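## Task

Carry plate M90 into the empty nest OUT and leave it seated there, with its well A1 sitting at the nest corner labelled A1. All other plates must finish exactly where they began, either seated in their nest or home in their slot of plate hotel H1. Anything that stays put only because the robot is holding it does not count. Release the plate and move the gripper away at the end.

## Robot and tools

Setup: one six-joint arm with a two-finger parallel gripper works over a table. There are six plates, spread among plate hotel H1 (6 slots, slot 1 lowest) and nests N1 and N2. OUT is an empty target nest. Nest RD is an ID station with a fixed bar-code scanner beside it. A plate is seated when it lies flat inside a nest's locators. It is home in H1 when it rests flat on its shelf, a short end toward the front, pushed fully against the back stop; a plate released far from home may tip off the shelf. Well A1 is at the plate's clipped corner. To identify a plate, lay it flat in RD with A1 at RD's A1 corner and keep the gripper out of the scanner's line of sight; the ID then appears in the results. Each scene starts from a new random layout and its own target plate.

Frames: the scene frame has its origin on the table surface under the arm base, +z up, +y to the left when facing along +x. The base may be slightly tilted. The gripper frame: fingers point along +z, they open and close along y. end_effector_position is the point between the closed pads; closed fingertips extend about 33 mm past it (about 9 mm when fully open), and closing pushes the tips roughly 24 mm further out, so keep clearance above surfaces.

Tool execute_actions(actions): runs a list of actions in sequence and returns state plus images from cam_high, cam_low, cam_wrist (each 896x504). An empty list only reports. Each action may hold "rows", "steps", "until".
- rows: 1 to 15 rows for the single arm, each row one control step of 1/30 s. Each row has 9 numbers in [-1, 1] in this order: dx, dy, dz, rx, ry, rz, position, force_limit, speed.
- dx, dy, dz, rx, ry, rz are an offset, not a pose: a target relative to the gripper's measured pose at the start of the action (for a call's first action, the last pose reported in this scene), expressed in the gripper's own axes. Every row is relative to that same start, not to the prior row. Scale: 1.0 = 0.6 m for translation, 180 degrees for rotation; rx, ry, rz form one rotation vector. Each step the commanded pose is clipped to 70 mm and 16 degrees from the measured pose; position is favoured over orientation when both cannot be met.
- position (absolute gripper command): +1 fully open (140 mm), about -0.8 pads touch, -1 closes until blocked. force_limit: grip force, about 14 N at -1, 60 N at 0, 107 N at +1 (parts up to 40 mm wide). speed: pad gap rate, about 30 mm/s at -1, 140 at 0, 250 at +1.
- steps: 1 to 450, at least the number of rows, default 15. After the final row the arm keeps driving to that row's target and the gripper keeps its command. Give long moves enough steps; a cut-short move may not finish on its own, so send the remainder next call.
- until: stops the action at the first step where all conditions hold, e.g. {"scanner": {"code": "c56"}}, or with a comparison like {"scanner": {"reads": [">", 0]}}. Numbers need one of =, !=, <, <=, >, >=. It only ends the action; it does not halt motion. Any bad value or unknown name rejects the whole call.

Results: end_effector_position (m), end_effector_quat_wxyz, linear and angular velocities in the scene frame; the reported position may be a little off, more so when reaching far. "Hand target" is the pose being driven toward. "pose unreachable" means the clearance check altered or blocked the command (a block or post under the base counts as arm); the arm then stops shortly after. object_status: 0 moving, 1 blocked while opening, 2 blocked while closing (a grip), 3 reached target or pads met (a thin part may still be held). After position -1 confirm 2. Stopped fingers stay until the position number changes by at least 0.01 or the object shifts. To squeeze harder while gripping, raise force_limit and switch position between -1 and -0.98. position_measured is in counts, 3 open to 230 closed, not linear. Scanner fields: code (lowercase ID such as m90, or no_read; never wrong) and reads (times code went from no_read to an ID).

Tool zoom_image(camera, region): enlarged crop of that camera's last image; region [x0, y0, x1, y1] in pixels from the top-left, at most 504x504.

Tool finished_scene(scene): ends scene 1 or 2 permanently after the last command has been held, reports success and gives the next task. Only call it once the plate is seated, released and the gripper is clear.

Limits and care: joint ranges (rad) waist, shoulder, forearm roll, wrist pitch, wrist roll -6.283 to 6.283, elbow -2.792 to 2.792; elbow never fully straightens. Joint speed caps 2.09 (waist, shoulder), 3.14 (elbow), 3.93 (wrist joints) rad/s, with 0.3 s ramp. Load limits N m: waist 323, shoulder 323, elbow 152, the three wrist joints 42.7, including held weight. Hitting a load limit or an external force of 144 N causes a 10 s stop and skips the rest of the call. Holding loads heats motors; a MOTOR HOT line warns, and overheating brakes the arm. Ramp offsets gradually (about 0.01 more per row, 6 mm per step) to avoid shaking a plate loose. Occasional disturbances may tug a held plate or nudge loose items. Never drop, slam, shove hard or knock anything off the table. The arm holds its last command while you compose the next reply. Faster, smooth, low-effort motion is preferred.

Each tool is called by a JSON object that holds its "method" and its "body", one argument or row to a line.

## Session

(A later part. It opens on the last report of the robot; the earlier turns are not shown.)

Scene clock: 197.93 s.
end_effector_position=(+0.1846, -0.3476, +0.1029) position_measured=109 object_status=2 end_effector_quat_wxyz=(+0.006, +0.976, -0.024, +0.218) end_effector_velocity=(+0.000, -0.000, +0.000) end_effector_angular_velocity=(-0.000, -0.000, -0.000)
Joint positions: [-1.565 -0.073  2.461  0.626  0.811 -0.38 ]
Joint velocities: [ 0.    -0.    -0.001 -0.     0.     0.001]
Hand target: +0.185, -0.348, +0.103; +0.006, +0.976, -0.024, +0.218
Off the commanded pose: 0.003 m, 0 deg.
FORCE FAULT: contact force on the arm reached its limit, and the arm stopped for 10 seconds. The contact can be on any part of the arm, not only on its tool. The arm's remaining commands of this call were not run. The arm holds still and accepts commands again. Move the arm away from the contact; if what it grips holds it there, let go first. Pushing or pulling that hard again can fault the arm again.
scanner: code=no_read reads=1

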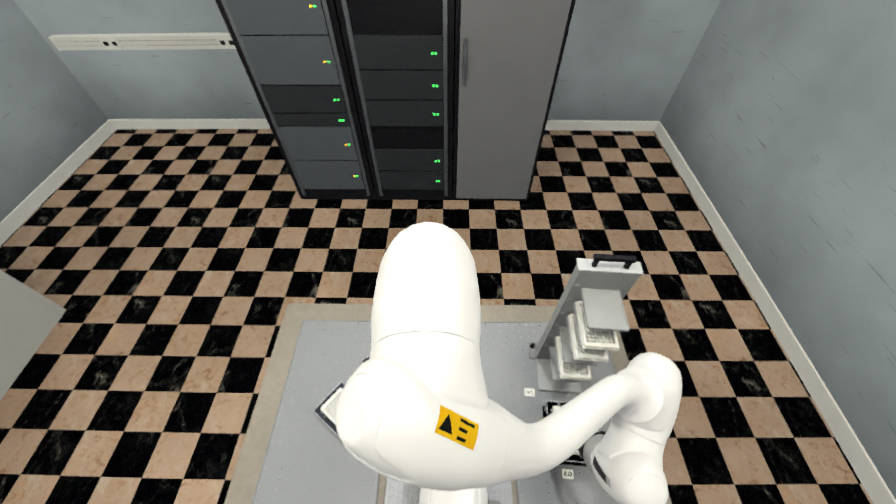

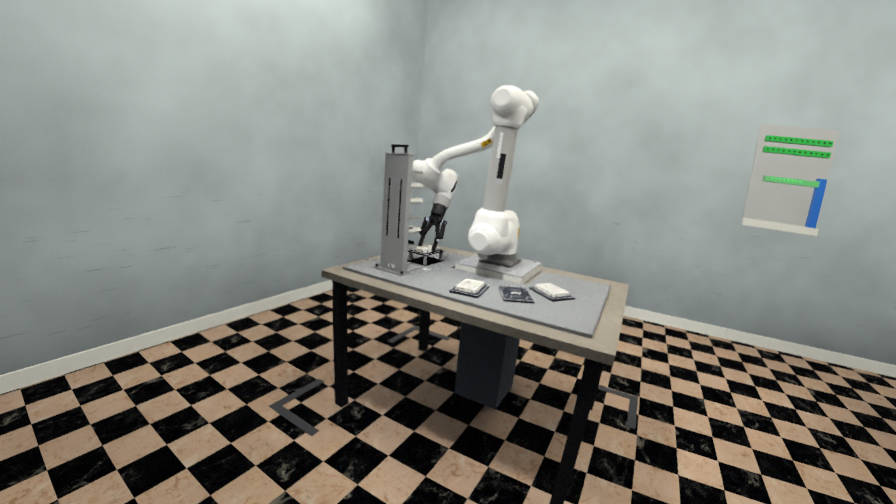

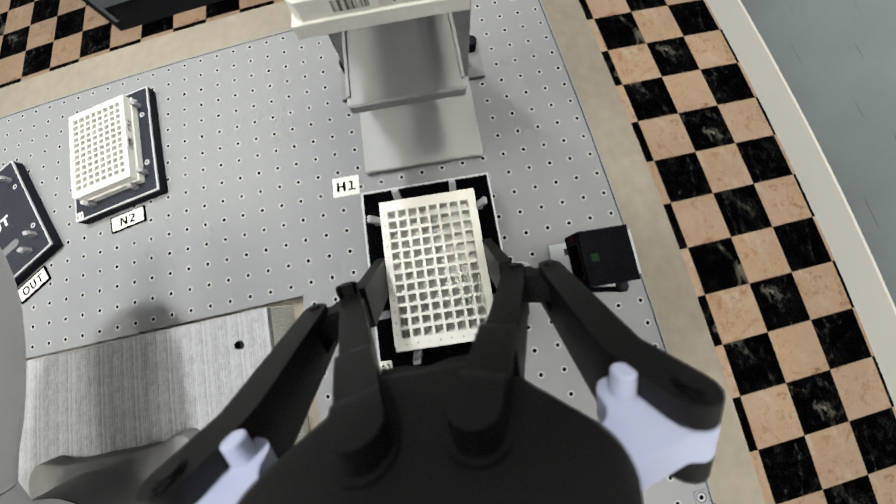

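{"method": "execute_actions", "body": {
  "actions": [
    {"rows":[[0.001,0,-0.002,0,0,0,-1,0.3,-1],[0.002,0,-0.005,0,0,0,-1,0.3,-1],[0.004,0,-0.009,0,0,0,-1,0.3,-1],[0.007,0,-0.015,0,0,0,-1,0.3,-1],[0.011,0,-0.024,0,0,0,-1,0.3,-1],[0.017,0,-0.036,0,0,0,-1,0.3,-1],[0.025,0,-0.054,0,0,0,-1,0.3,-1],[0.035,0,-0.075,0,0,0,-1,0.3,-1],[0.045,0,-0.096,0,0,0,-1,0.3,-1],[0.055,0,-0.118,0,0,0,-1,0.3,-1],[0.065,0,-0.139,0,0,0,-1,0.3,-1],[0.075,0,-0.16,0,0,0,-1,0.3,-1],[0.085,0,-0.182,0,0,0,-1,0.3,-1],[0.095,0,-0.203,0,0,0,-1,0.3,-1],[0.105,0,-0.225,0,0,0,-1,0.3,-1]],"steps":25},
    {"rows":[[0.004,0,-0.009,0,0,0,-1,0.3,-1],[0.012,0,-0.026,0,0,0,-1,0.3,-1],[0.022,0,-0.047,0,0,0,-1,0.3,-1],[0.032,0,-0.069,0,0,0,-1,0.3,-1],[0.042,-0.01,-0.09,0,0,0,-1,0.3,-1],[0.052,-0.03,-0.105,0,0,0,-1,0.3,-1],[0.06,-0.055,-0.112,0,0,0,-1,0.3,-1],[0.064,-0.08,-0.112,0,0,0,-1,0.3,-1],[0.067,-0.105,-0.112,0,0,0,-1,0.3,-1],[0.070,-0.13,-0.111,0,0,0,-1,0.3,-1],[0.073,-0.155,-0.11,0,0,0,-1,0.3,-1],[0.076,-0.18,-0.108,0,0,0,-1,0.3,-1],[0.079,-0.205,-0.107,0,0,0,-1,0.3,-1],[0.081,-0.222,-0.106,0,0,0,-1,0.3,-1],[0.082,-0.232,-0.1055,0,0,0,-1,0.3,-1]],"steps":35}
  ]
}}

Scene clock: 211.90 s.
end_effector_position=(+0.2084, -0.2097, +0.3297) position_measured=110 object_status=2 end_effector_quat_wxyz=(+0.006, +0.976, -0.025, +0.218) end_effector_velocity=(+0.000, -0.000, +0.000) end_effector_angular_velocity=(-0.001, -0.001, +0.001)
Joint positions: [-1.43  -0.6    2.307  0.44   1.348  0.128]
Joint velocities: [ 0.    -0.    -0.     0.001  0.    -0.001]
Hand target: +0.208, -0.210, +0.330; +0.006, +0.976, -0.025, +0.218
Off the commanded pose: 0.000 m, 0 deg.
scanner: code=no_read reads=1

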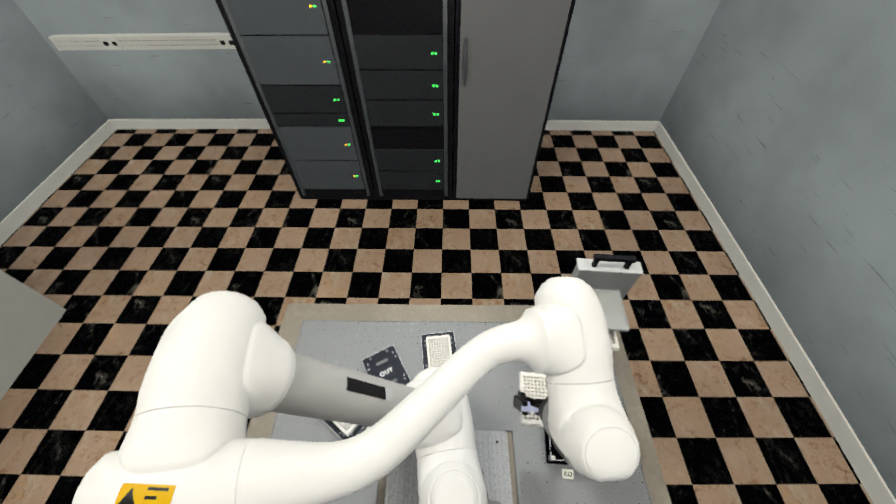

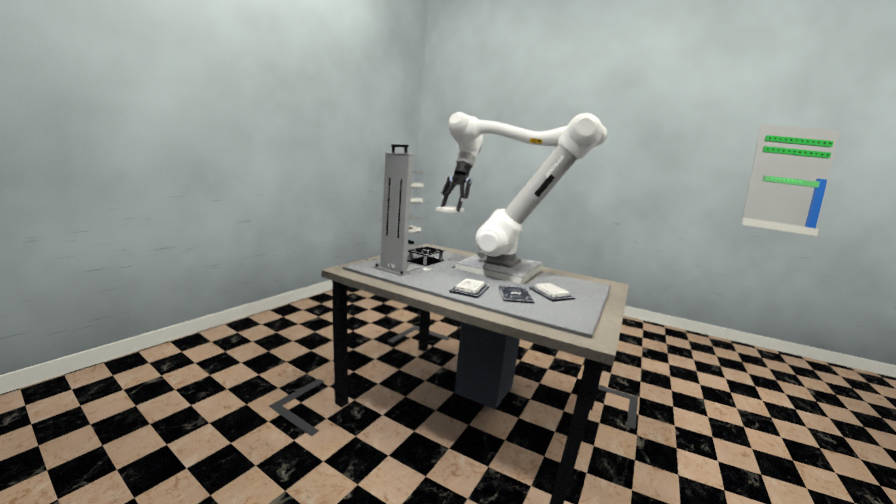

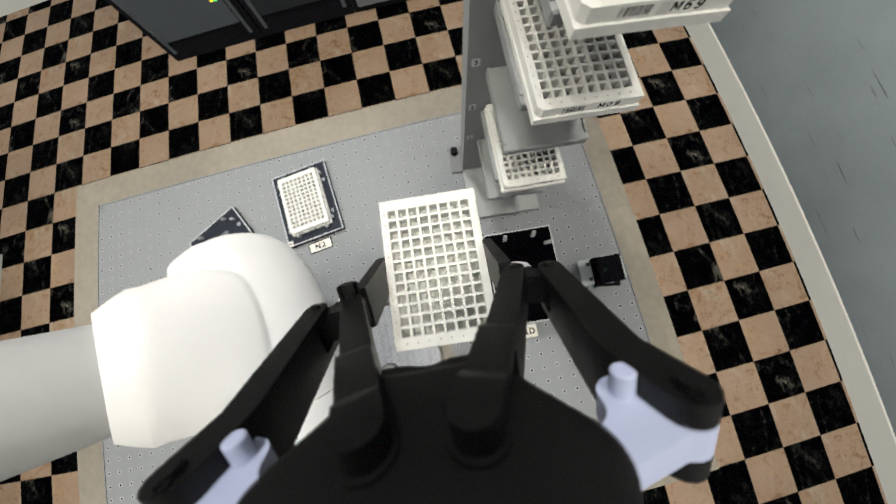

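{"method": "execute_actions", "body": {
  "actions": [
    {"rows":[[0.003,-0.002,0.001,0,0,0,-1,0.3,-1],[0.008,-0.007,0.004,0,0,0,-1,0.3,-1],[0.016,-0.013,0.007,0,0,0,-1,0.3,-1],[0.026,-0.022,0.012,0,0,0,-1,0.3,-1],[0.036,-0.03,0.017,0,0,0,-1,0.3,-1],[0.046,-0.039,0.021,0,0,0,-1,0.3,-1],[0.056,-0.047,0.026,0,0,0,-1,0.3,-1],[0.066,-0.056,0.031,0,0,0,-1,0.3,-1],[0.076,-0.064,0.035,0,0,0,-1,0.3,-1],[0.086,-0.073,0.04,0,0,0,-1,0.3,-1],[0.096,-0.081,0.045,0,0,0,-1,0.3,-1],[0.106,-0.09,0.05,0,0,0,-1,0.3,-1],[0.118,-0.1,0.055,0,0,0,-1,0.3,-1],[0.128,-0.108,0.06,0,0,0,-1,0.3,-1],[0.138,-0.1165,0.0645,0,0,0,-1,0.3,-1]],"steps":25},
    {"rows":[[0.003,-0.002,0.001,0,0,0,-1,0.3,-1],[0.008,-0.007,0.004,0,0,0,-1,0.3,-1],[0.016,-0.013,0.007,0,0,0,-1,0.3,-1],[0.026,-0.022,0.012,0,0,0,-1,0.3,-1],[0.036,-0.03,0.017,0,0,0,-1,0.3,-1],[0.046,-0.039,0.021,0,0,0,-1,0.3,-1],[0.056,-0.047,0.026,0,0,0,-1,0.3,-1],[0.066,-0.056,0.031,0,0,0,-1,0.3,-1],[0.076,-0.064,0.035,0,0,0,-1,0.3,-1],[0.086,-0.073,0.04,0,0,0,-1,0.3,-1],[0.096,-0.081,0.045,0,0,0,-1,0.3,-1],[0.106,-0.09,0.05,0,0,0,-1,0.3,-1],[0.118,-0.1,0.055,0,0,0,-1,0.3,-1],[0.128,-0.108,0.06,0,0,0,-1,0.3,-1],[0.138,-0.1165,0.0645,0,0,0,-1,0.3,-1]],"steps":25},
    {"rows":[[-0.002,-0.005,0.003,0.001,0,-0.002,-1,0.3,-1],[-0.005,-0.014,0.008,0.002,0,-0.005,-1,0.3,-1],[-0.011,-0.032,0.018,0.005,0,-0.011,-1,0.3,-1],[-0.021,-0.059,0.033,0.009,0,-0.02,-1,0.3,-1],[-0.033,-0.091,0.051,0.014,0,-0.03,-1,0.3,-1],[-0.046,-0.128,0.071,0.02,0,-0.042,-1,0.3,-1],[-0.059,-0.165,0.092,0.025,0,-0.054,-1,0.3,-1],[-0.072,-0.201,0.112,0.031,0,-0.066,-1,0.3,-1],[-0.085,-0.238,0.132,0.037,0,-0.079,-1,0.3,-1],[-0.098,-0.274,0.153,0.042,0,-0.091,-1,0.3,-1],[-0.111,-0.311,0.173,0.048,0,-0.103,-1,0.3,-1],[-0.124,-0.347,0.194,0.054,0,-0.115,-1,0.3,-1],[-0.137,-0.384,0.214,0.059,0,-0.127,-1,0.3,-1],[-0.15,-0.42,0.234,0.065,0,-0.139,-1,0.3,-1],[-0.1635,-0.457,0.2547,0.0704,0,-0.151,-1,0.3,-1]],"steps":45}
  ]
}}

Scene clock: 229.17 s.
end_effector_position=(+0.3884, +0.1950, +0.1507) position_measured=110 object_status=2 end_effector_quat_wxyz=(-0.050, +0.948, +0.230, +0.213) end_effector_velocity=(-0.000, +0.000, -0.000) end_effector_angular_velocity=(-0.000, +0.002, +0.000)
Joint positions: [ 0.344 -0.233  2.481  0.077  0.46   1.394]
Joint velocities: [-0.     0.001  0.     0.001  0.001 -0.001]
Hand target: +0.388, +0.195, +0.151; -0.050, +0.948, +0.230, +0.213
Off the commanded pose: 0.001 m, 0 deg.
scanner: code=no_read reads=1

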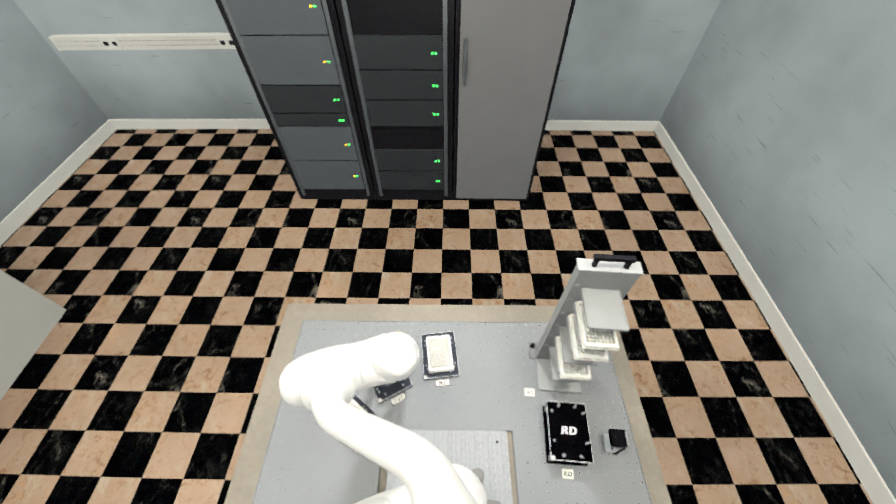

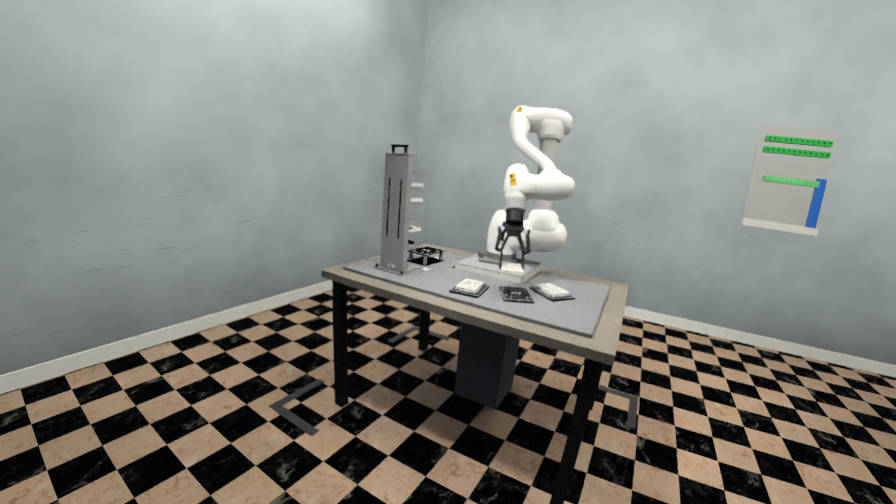

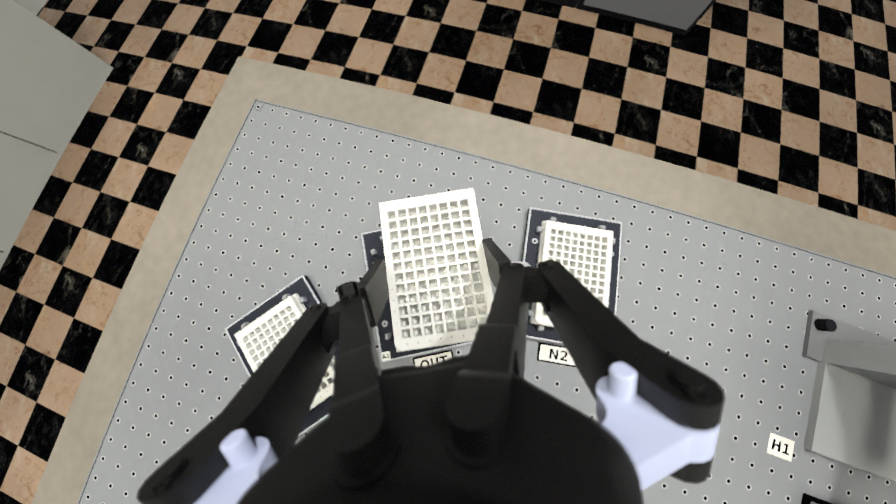

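{"method": "execute_actions", "body": {
  "actions": [
    {"rows":[[-0.002,-0.003,0.004,0,0,0,-1,0.3,-1],[-0.005,-0.008,0.01,0,0,-0.001,-1,0.3,-1],[-0.01,-0.015,0.019,0.001,0,-0.002,-1,0.3,-1],[-0.015,-0.022,0.029,0.001,0,-0.003,-1,0.3,-1],[-0.02,-0.029,0.039,0.002,0,-0.004,-1,0.3,-1],[-0.025,-0.036,0.048,0.002,0,-0.005,-1,0.3,-1],[-0.03,-0.043,0.058,0.003,0,-0.006,-1,0.3,-1],[-0.035,-0.049,0.067,0.003,0,-0.007,-1,0.3,-1],[-0.04,-0.053,0.077,0.004,0,-0.008,-1,0.3,-1],[-0.045,-0.053,0.086,0.004,0,-0.009,-1,0.3,-1],[-0.05,-0.053,0.096,0.0047,0,-0.01,-1,0.3,-1],[-0.054,-0.053,0.1035,0.0047,0,-0.01,-1,0.3,-1]],"steps":30}
  ]
}}

{"method": "zoom_image", "body": {
  "camera": "cam_wrist",
  "region": [320, 150, 560, 380]
}}

{"method": "zoom_image", "body": {
  "camera": "cam_low",
  "region": [480, 255, 560, 315]
}}

Scene clock: 238.17 s.
end_effector_position=(+0.3714, +0.2219, +0.0807) position_measured=110 object_status=2 end_effector_quat_wxyz=(-0.053, +0.944, +0.246, +0.212) end_effector_velocity=(-0.000, -0.001, -0.000) end_effector_angular_velocity=(-0.001, -0.000, -0.000)
Joint positions: [ 0.432 -0.099  2.559  0.049  0.246  1.464]
Joint velocities: [-0.    -0.001  0.001 -0.002 -0.     0.001]
Hand target: +0.371, +0.222, +0.081; -0.053, +0.944, +0.246, +0.212
Off the commanded pose: 0.000 m, 0 deg.
scanner: code=no_read reads=1

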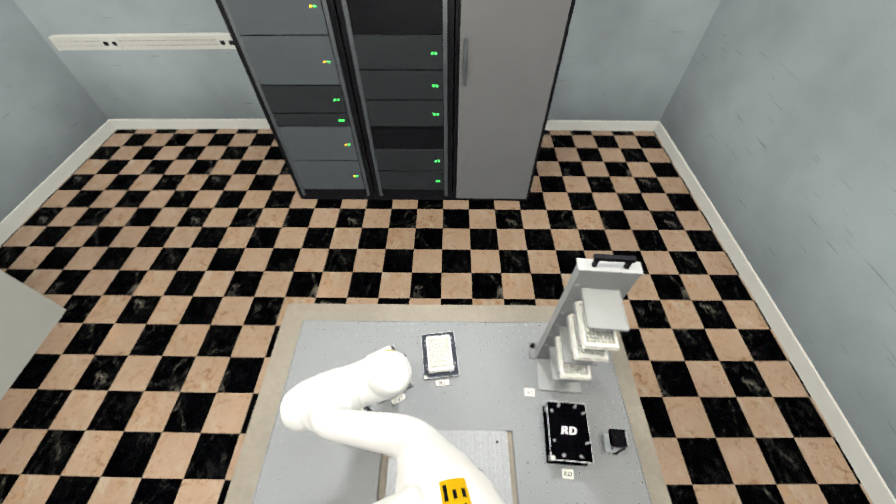

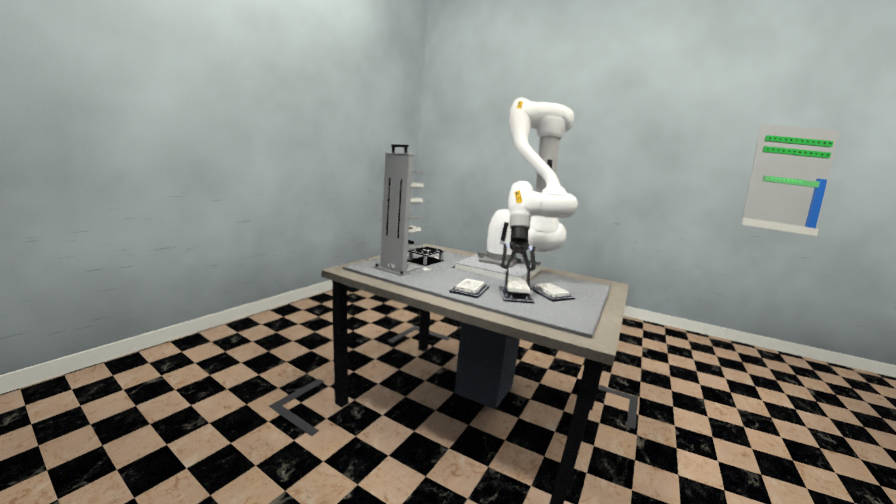

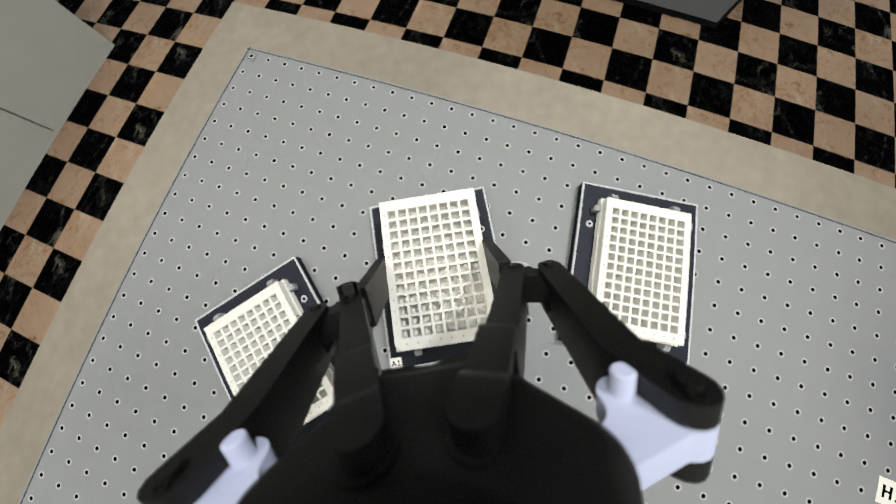

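Region (320, 150, 560, 380) of cam_wrist's 896x504 image, scaled by 2.100, with more detail than that image has; it fills the top 483 rows of this view, and the rest is white.

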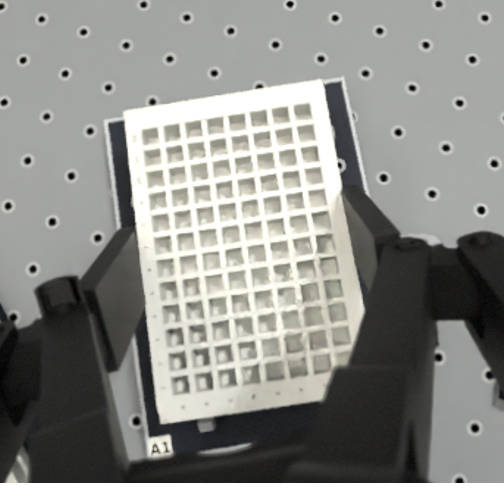

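Region (480, 255, 560, 315) of cam_low's 896x504 image, scaled by 6.300, with more detail than that image has; it fills the top 378 rows of this view, and the rest is white.

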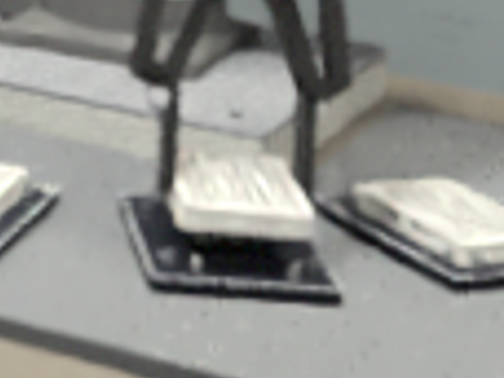

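{"method": "execute_actions", "body": {
  "actions": [
    {"rows":[[-0.002,0,0,0.001,0,-0.002,-1,0.3,-1],[-0.004,0,0,0.002,0,-0.004,-1,0.3,-1],[-0.006,0,0.002,0.003,0,-0.0065,-1,0.3,-1],[-0.008,0,0.006,0.003,0,-0.0065,-1,0.3,-1],[-0.01,0,0.01,0.003,0,-0.0065,-1,0.3,-1],[-0.0115,0,0.013,0.003,0,-0.0065,-1,0.3,-1]],"steps":22}
  ]
}}

{"method": "zoom_image", "body": {
  "camera": "cam_wrist",
  "region": [320, 150, 560, 380]
}}

{"method": "zoom_image", "body": {
  "camera": "cam_low",
  "region": [480, 255, 560, 315]
}}

Scene clock: 243.03 s.
end_effector_position=(+0.3689, +0.2205, +0.0707) position_measured=110 object_status=2 end_effector_quat_wxyz=(-0.056, +0.941, +0.257, +0.211) end_effector_velocity=(+0.000, -0.000, -0.000) end_effector_angular_velocity=(-0.000, +0.000, -0.000)
Joint positions: [ 0.42  -0.082  2.574  0.123  0.216  1.36 ]
Joint velocities: [-0.001  0.    -0.     0.001 -0.    -0.001]
Hand target: +0.369, +0.220, +0.071; -0.056, +0.941, +0.257, +0.211
Off the commanded pose: 0.000 m, 0 deg.
scanner: code=no_read reads=1

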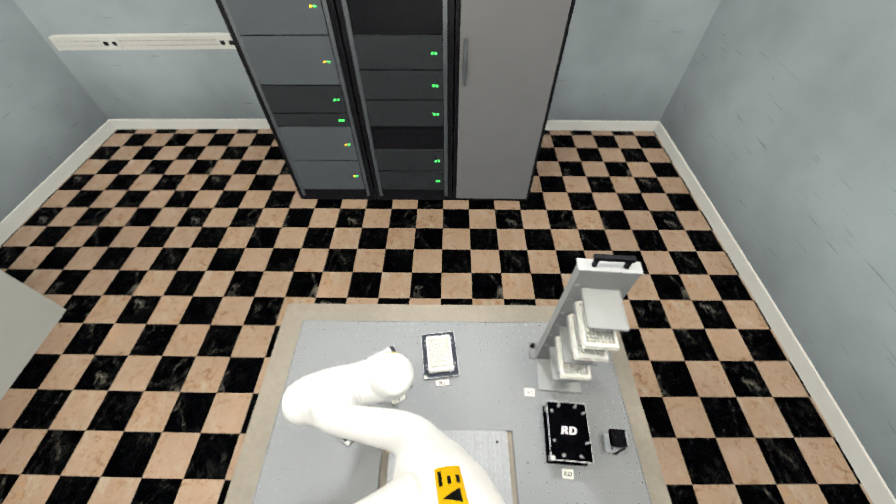

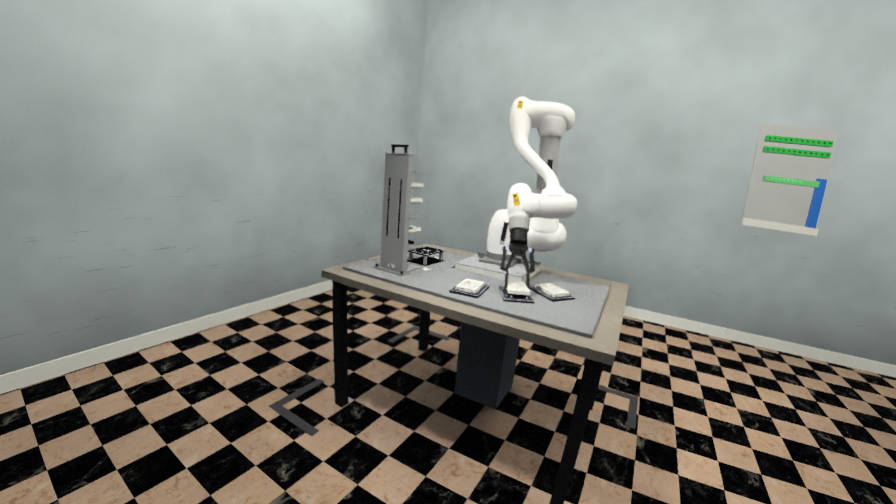

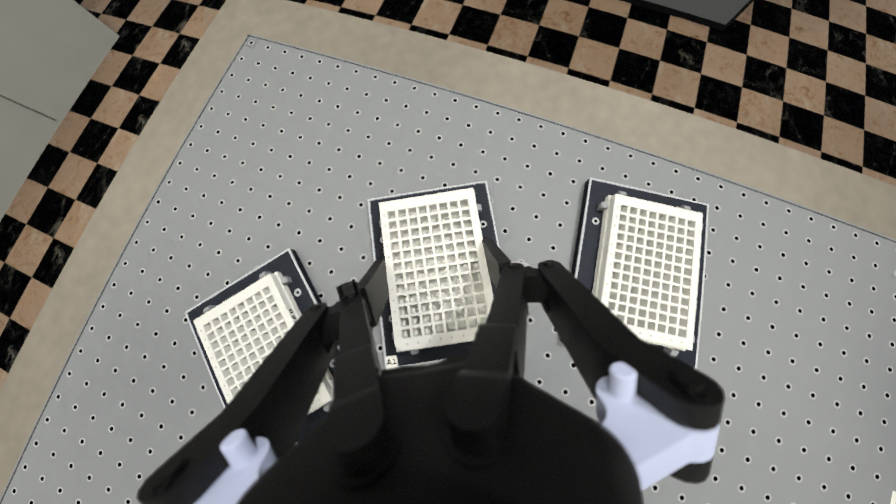

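Region (320, 150, 560, 380) of cam_wrist's 896x504 image, scaled by 2.100, with more detail than that image has; it fills the top 483 rows of this view, and the rest is white.

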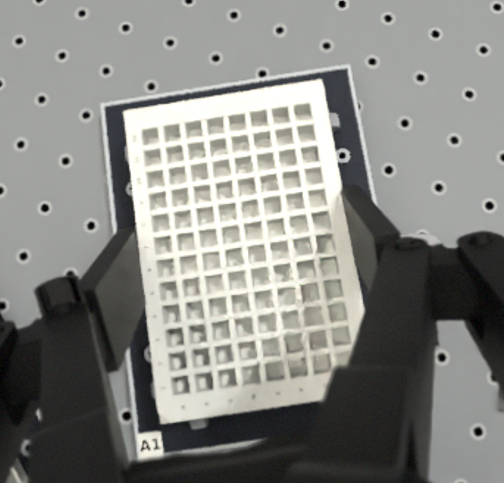

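Region (480, 255, 560, 315) of cam_low's 896x504 image, scaled by 6.300, with more detail than that image has; it fills the top 378 rows of this view, and the rest is white.

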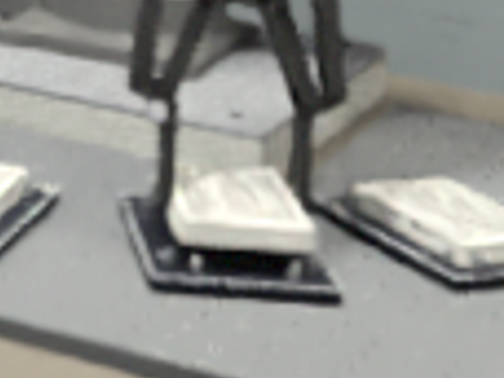

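{"method": "execute_actions", "body": {
  "actions": [
    {"rows":[[-0.001,0,0.002,0,0,0,-1,0.3,-1],[-0.002,0,0.004,0,0,0,-1,0.3,-1],[-0.003,0,0.0063,0,0,0,-1,0.3,-1],[-0.004,0,0.0085,0,0,0,-1,0.3,-1],[-0.005,0,0.0105,0,0,0,-1,0.3,-1],[-0.0056,0,0.012,0,0,0,-1,0.3,-1]],"steps":18}
  ]
}}

{"method": "zoom_image", "body": {
  "camera": "cam_wrist",
  "region": [320, 150, 560, 380]
}}

{"method": "zoom_image", "body": {
  "camera": "cam_low",
  "region": [480, 255, 560, 315]
}}

Scene clock: 248.23 s.
end_effector_position=(+0.3689, +0.2205, +0.0628) position_measured=110 object_status=2 end_effector_quat_wxyz=(-0.056, +0.941, +0.257, +0.211) end_effector_velocity=(-0.000, -0.000, -0.000) end_effector_angular_velocity=(-0.000, -0.000, +0.000)
Joint positions: [ 0.42  -0.063  2.581  0.141  0.19   1.342]
Joint velocities: [-0.    -0.     0.     0.001  0.    -0.001]
Hand target: +0.369, +0.220, +0.063; -0.056, +0.941, +0.257, +0.211
Off the commanded pose: 0.000 m, 0 deg.
scanner: code=no_read reads=1

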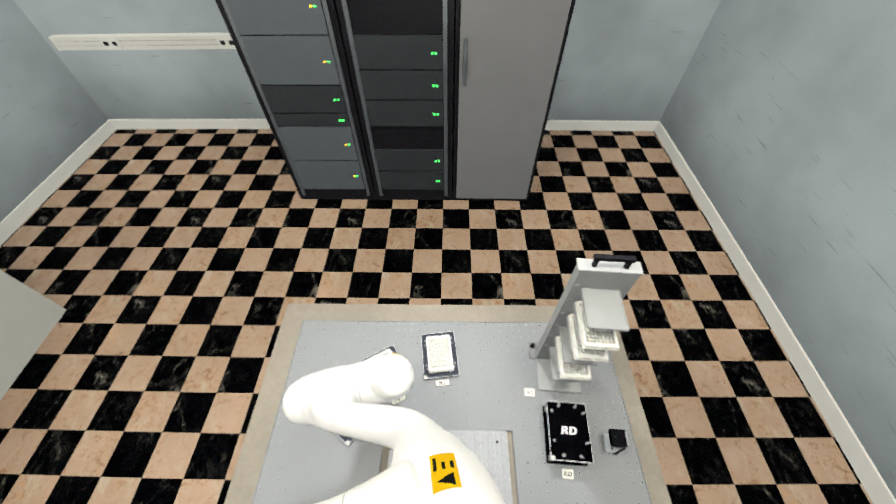

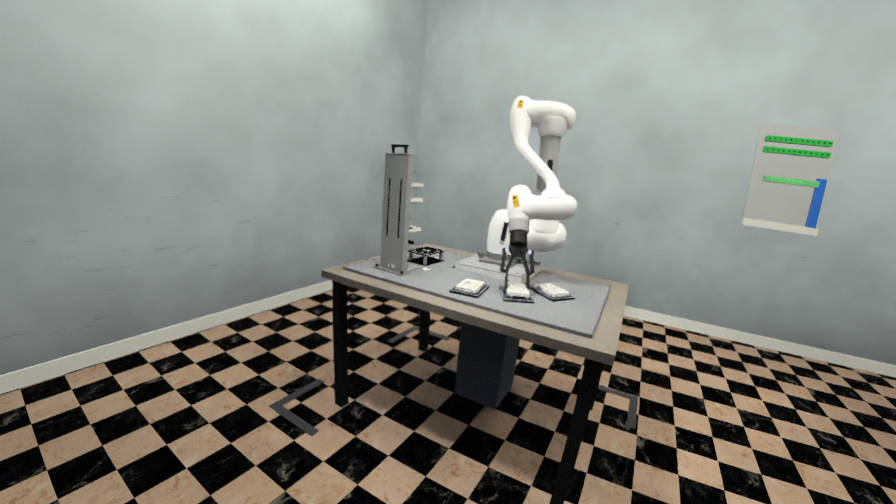

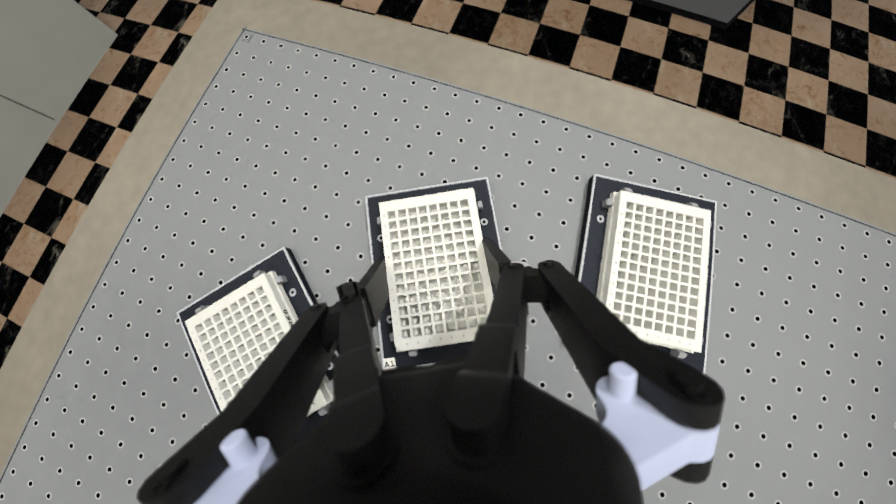

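Region (320, 150, 560, 380) of cam_wrist's 896x504 image, scaled by 2.100, with more detail than that image has; it fills the top 483 rows of this view, and the rest is white.

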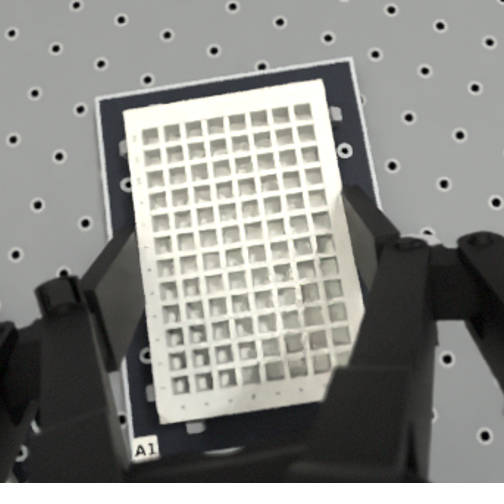

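Region (480, 255, 560, 315) of cam_low's 896x504 image, scaled by 6.300, with more detail than that image has; it fills the top 378 rows of this view, and the rest is white.

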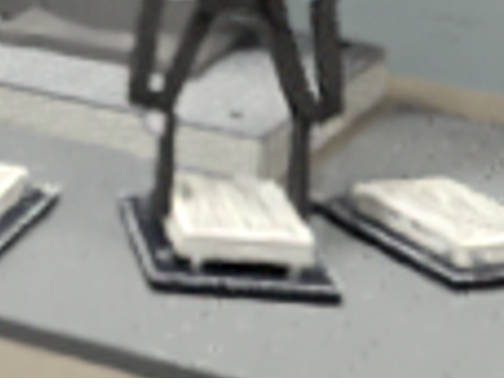

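{"method": "execute_actions", "body": {
  "actions": [
    {"rows":[[0,0,0,-0.001,0,0.002,-1,0.3,-1],[0,0,0,-0.001,0,0.002,-1,0.3,-1],[-0.0005,0,0.001,-0.001,0,0.002,-1,0.3,-1],[-0.001,0,0.002,-0.001,0,0.002,-1,0.3,-1],[-0.0014,0,0.003,-0.001,0,0.002,-1,0.3,-1],[-0.0019,0,0.004,-0.001,0,0.002,-1,0.3,-1],[-0.0023,0,0.005,-0.001,0,0.002,-1,0.3,-1],[-0.0028,0,0.006,-0.001,0,0.002,-1,0.3,-1]],"steps":20}
  ]
}}

{"method": "zoom_image", "body": {
  "camera": "cam_wrist",
  "region": [320, 150, 560, 380]
}}

{"method": "zoom_image", "body": {
  "camera": "cam_low",
  "region": [480, 255, 560, 315]
}}

Scene clock: 252.43 s.
end_effector_position=(+0.3689, +0.2205, +0.0588) position_measured=110 object_status=2 end_effector_quat_wxyz=(-0.055, +0.942, +0.254, +0.212) end_effector_velocity=(-0.000, +0.000, -0.000) end_effector_angular_velocity=(-0.000, +0.000, +0.001)
Joint positions: [ 0.423 -0.053  2.584  0.126  0.176  1.365]
Joint velocities: [ 0.001  0.    -0.    -0.     0.    -0.   ]
Hand target: +0.369, +0.221, +0.059; -0.055, +0.942, +0.254, +0.212
Off the commanded pose: 0.000 m, 0 deg.
scanner: code=no_read reads=1

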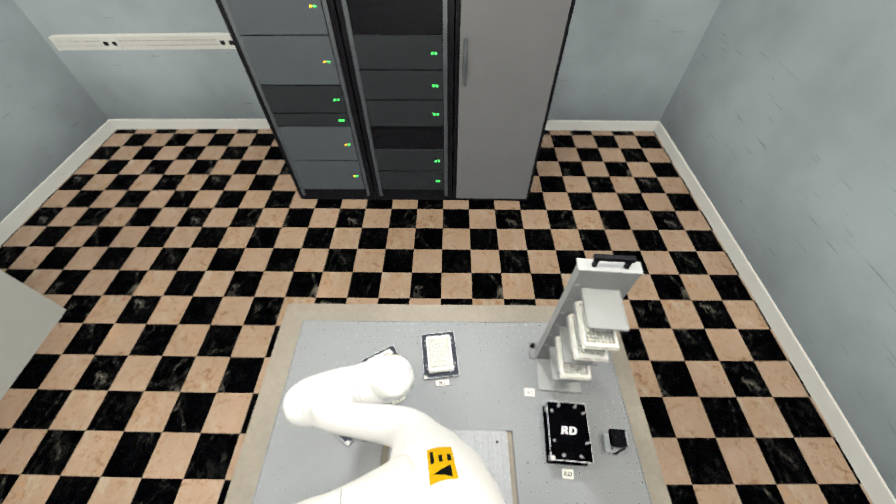

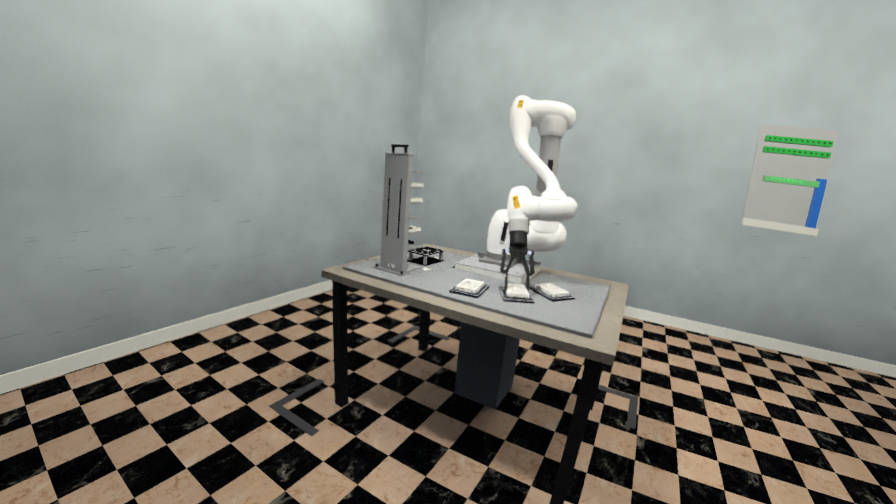

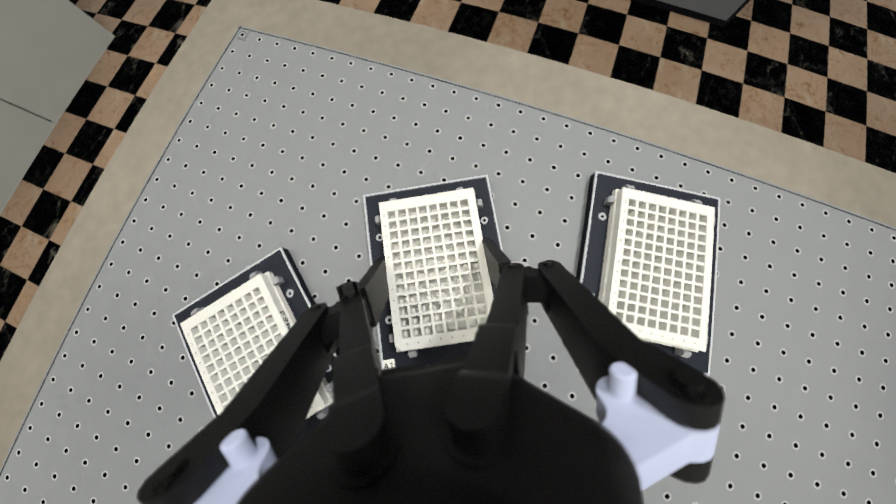

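Region (320, 150, 560, 380) of cam_wrist's 896x504 image, scaled by 2.100, with more detail than that image has; it fills the top 483 rows of this view, and the rest is white.

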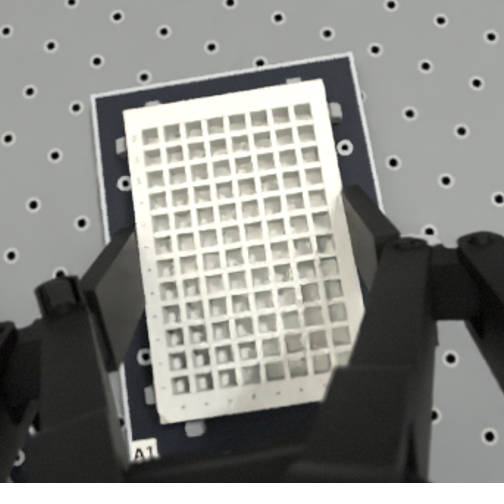

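Region (480, 255, 560, 315) of cam_low's 896x504 image, scaled by 6.300, with more detail than that image has; it fills the top 378 rows of this view, and the rest is white.

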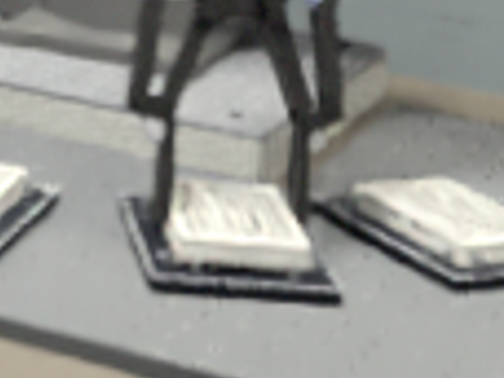

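Down 2.5 mm, release, lift.

{"method": "execute_actions", "body": {
  "actions": [
    {"rows":[[-0.0005,0,0.001,0,0,0,-1,0.3,-1],[-0.001,0,0.002,0,0,0,-1,0.3,-1],[-0.0014,0,0.003,0,0,0,-1,0.3,-1],[-0.0018,0,0.0038,0,0,0,-1,0.3,-1]],"steps":14},
    {"rows":[[0,0,0,0,0,0,0.45,0,-1]],"steps":28},
    {"rows":[[0.002,0,-0.004,0,0,0,0.45,0,-1],[0.005,0,-0.011,0,0,0,0.45,0,-1],[0.01,0,-0.021,0,0,0,0.45,0,-1],[0.017,0,-0.036,0,0,0,0.45,0,-1],[0.025,0,-0.054,0,0,0,0.45,0,-1],[0.035,0,-0.075,0,0,0,0.45,0,-1],[0.045,0,-0.096,0,0,0,0.45,0,-1],[0.055,0,-0.118,0,0,0,0.45,0,-1],[0.065,0,-0.139,0,0,0,0.45,0,-1],[0.075,0,-0.16,0,0,0,0.45,0,-1],[0.085,0,-0.182,0,0,0,0.45,0,-1],[0.095,0,-0.203,0,0,0,0.45,0,-1],[0.105,0,-0.225,0,0,0,0.45,0,-1]],"steps":28}
  ]
}}

{"method": "zoom_image", "body": {
  "camera": "cam_wrist",
  "region": [370, 200, 530, 360]
}}

{"method": "zoom_image", "body": {
  "camera": "cam_low",
  "region": [440, 255, 580, 315]
}}

{"method": "zoom_image", "body": {
  "camera": "cam_high",
  "region": [520, 240, 680, 420]
}}

Scene clock: 260.93 s.
end_effector_position=(+0.3683, +0.2205, +0.2051) position_measured=72 object_status=3 end_effector_quat_wxyz=(-0.055, +0.942, +0.253, +0.212) end_effector_velocity=(+0.000, -0.000, +0.001) end_effector_angular_velocity=(+0.000, -0.001, -0.001)
Joint positions: [ 0.43  -0.321  2.418  0.032  0.608  1.469]
Joint velocities: [-0.001 -0.001 -0.    -0.001  0.     0.001]
Hand target: +0.368, +0.221, +0.205; -0.055, +0.942, +0.253, +0.212
Off the commanded pose: 0.000 m, 0 deg.
scanner: code=no_read reads=1

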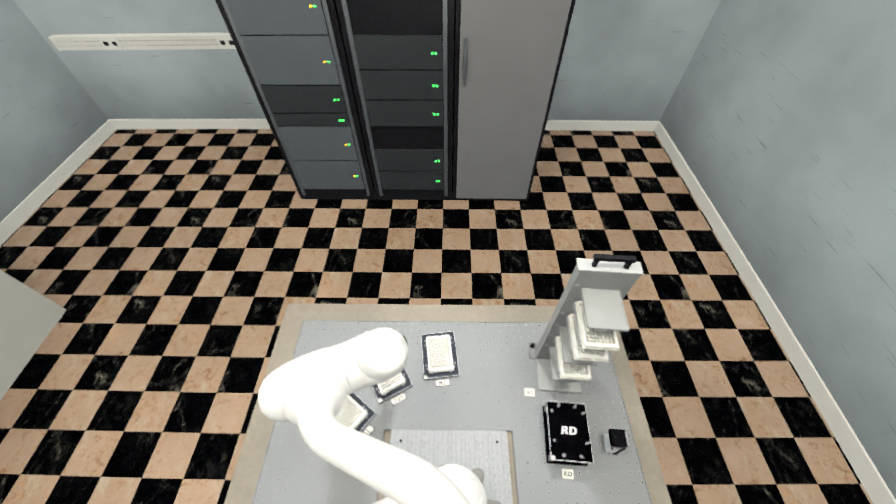

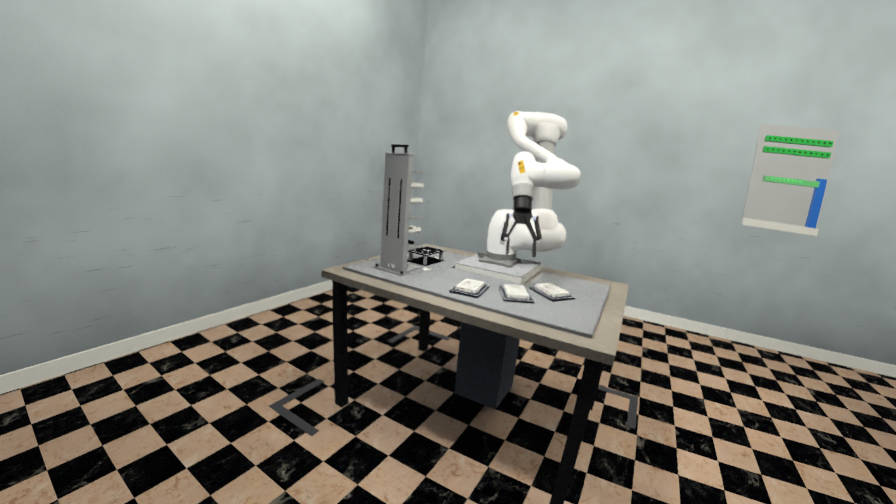

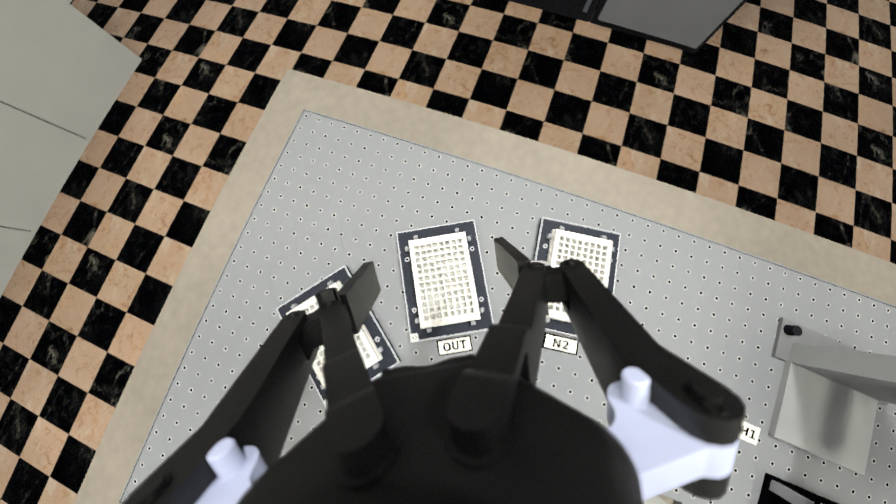

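Region (370, 200, 530, 360) of cam_wrist's 896x504 image, scaled by 3.150, with more detail than that image has.

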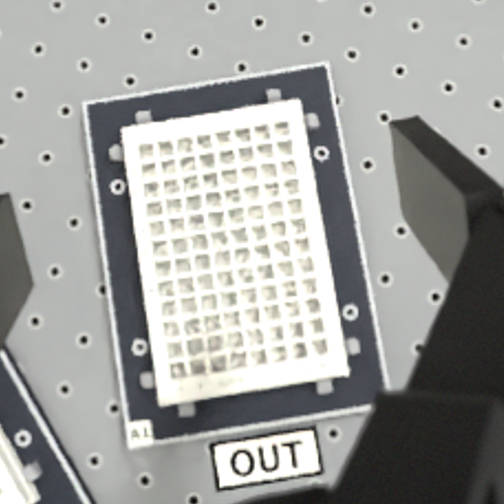

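Region (440, 255, 580, 315) of cam_low's 896x504 image, scaled by 3.600, with more detail than that image has; it fills the top 216 rows of this view, and the rest is white.

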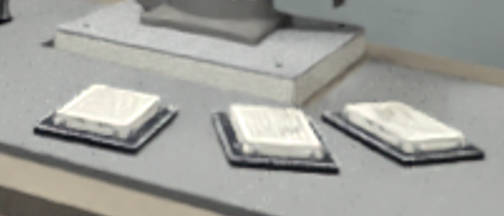

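Region (520, 240, 680, 420) of cam_high's 896x504 image, scaled by 2.800, with more detail than that image has.

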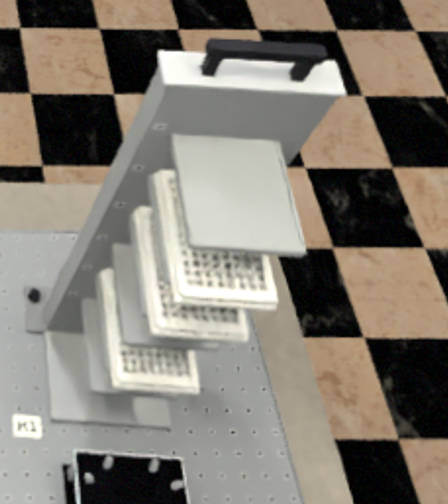

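{"method": "finished_scene", "body": {
  "scene": 1
}}

The scene is finished: the task was done.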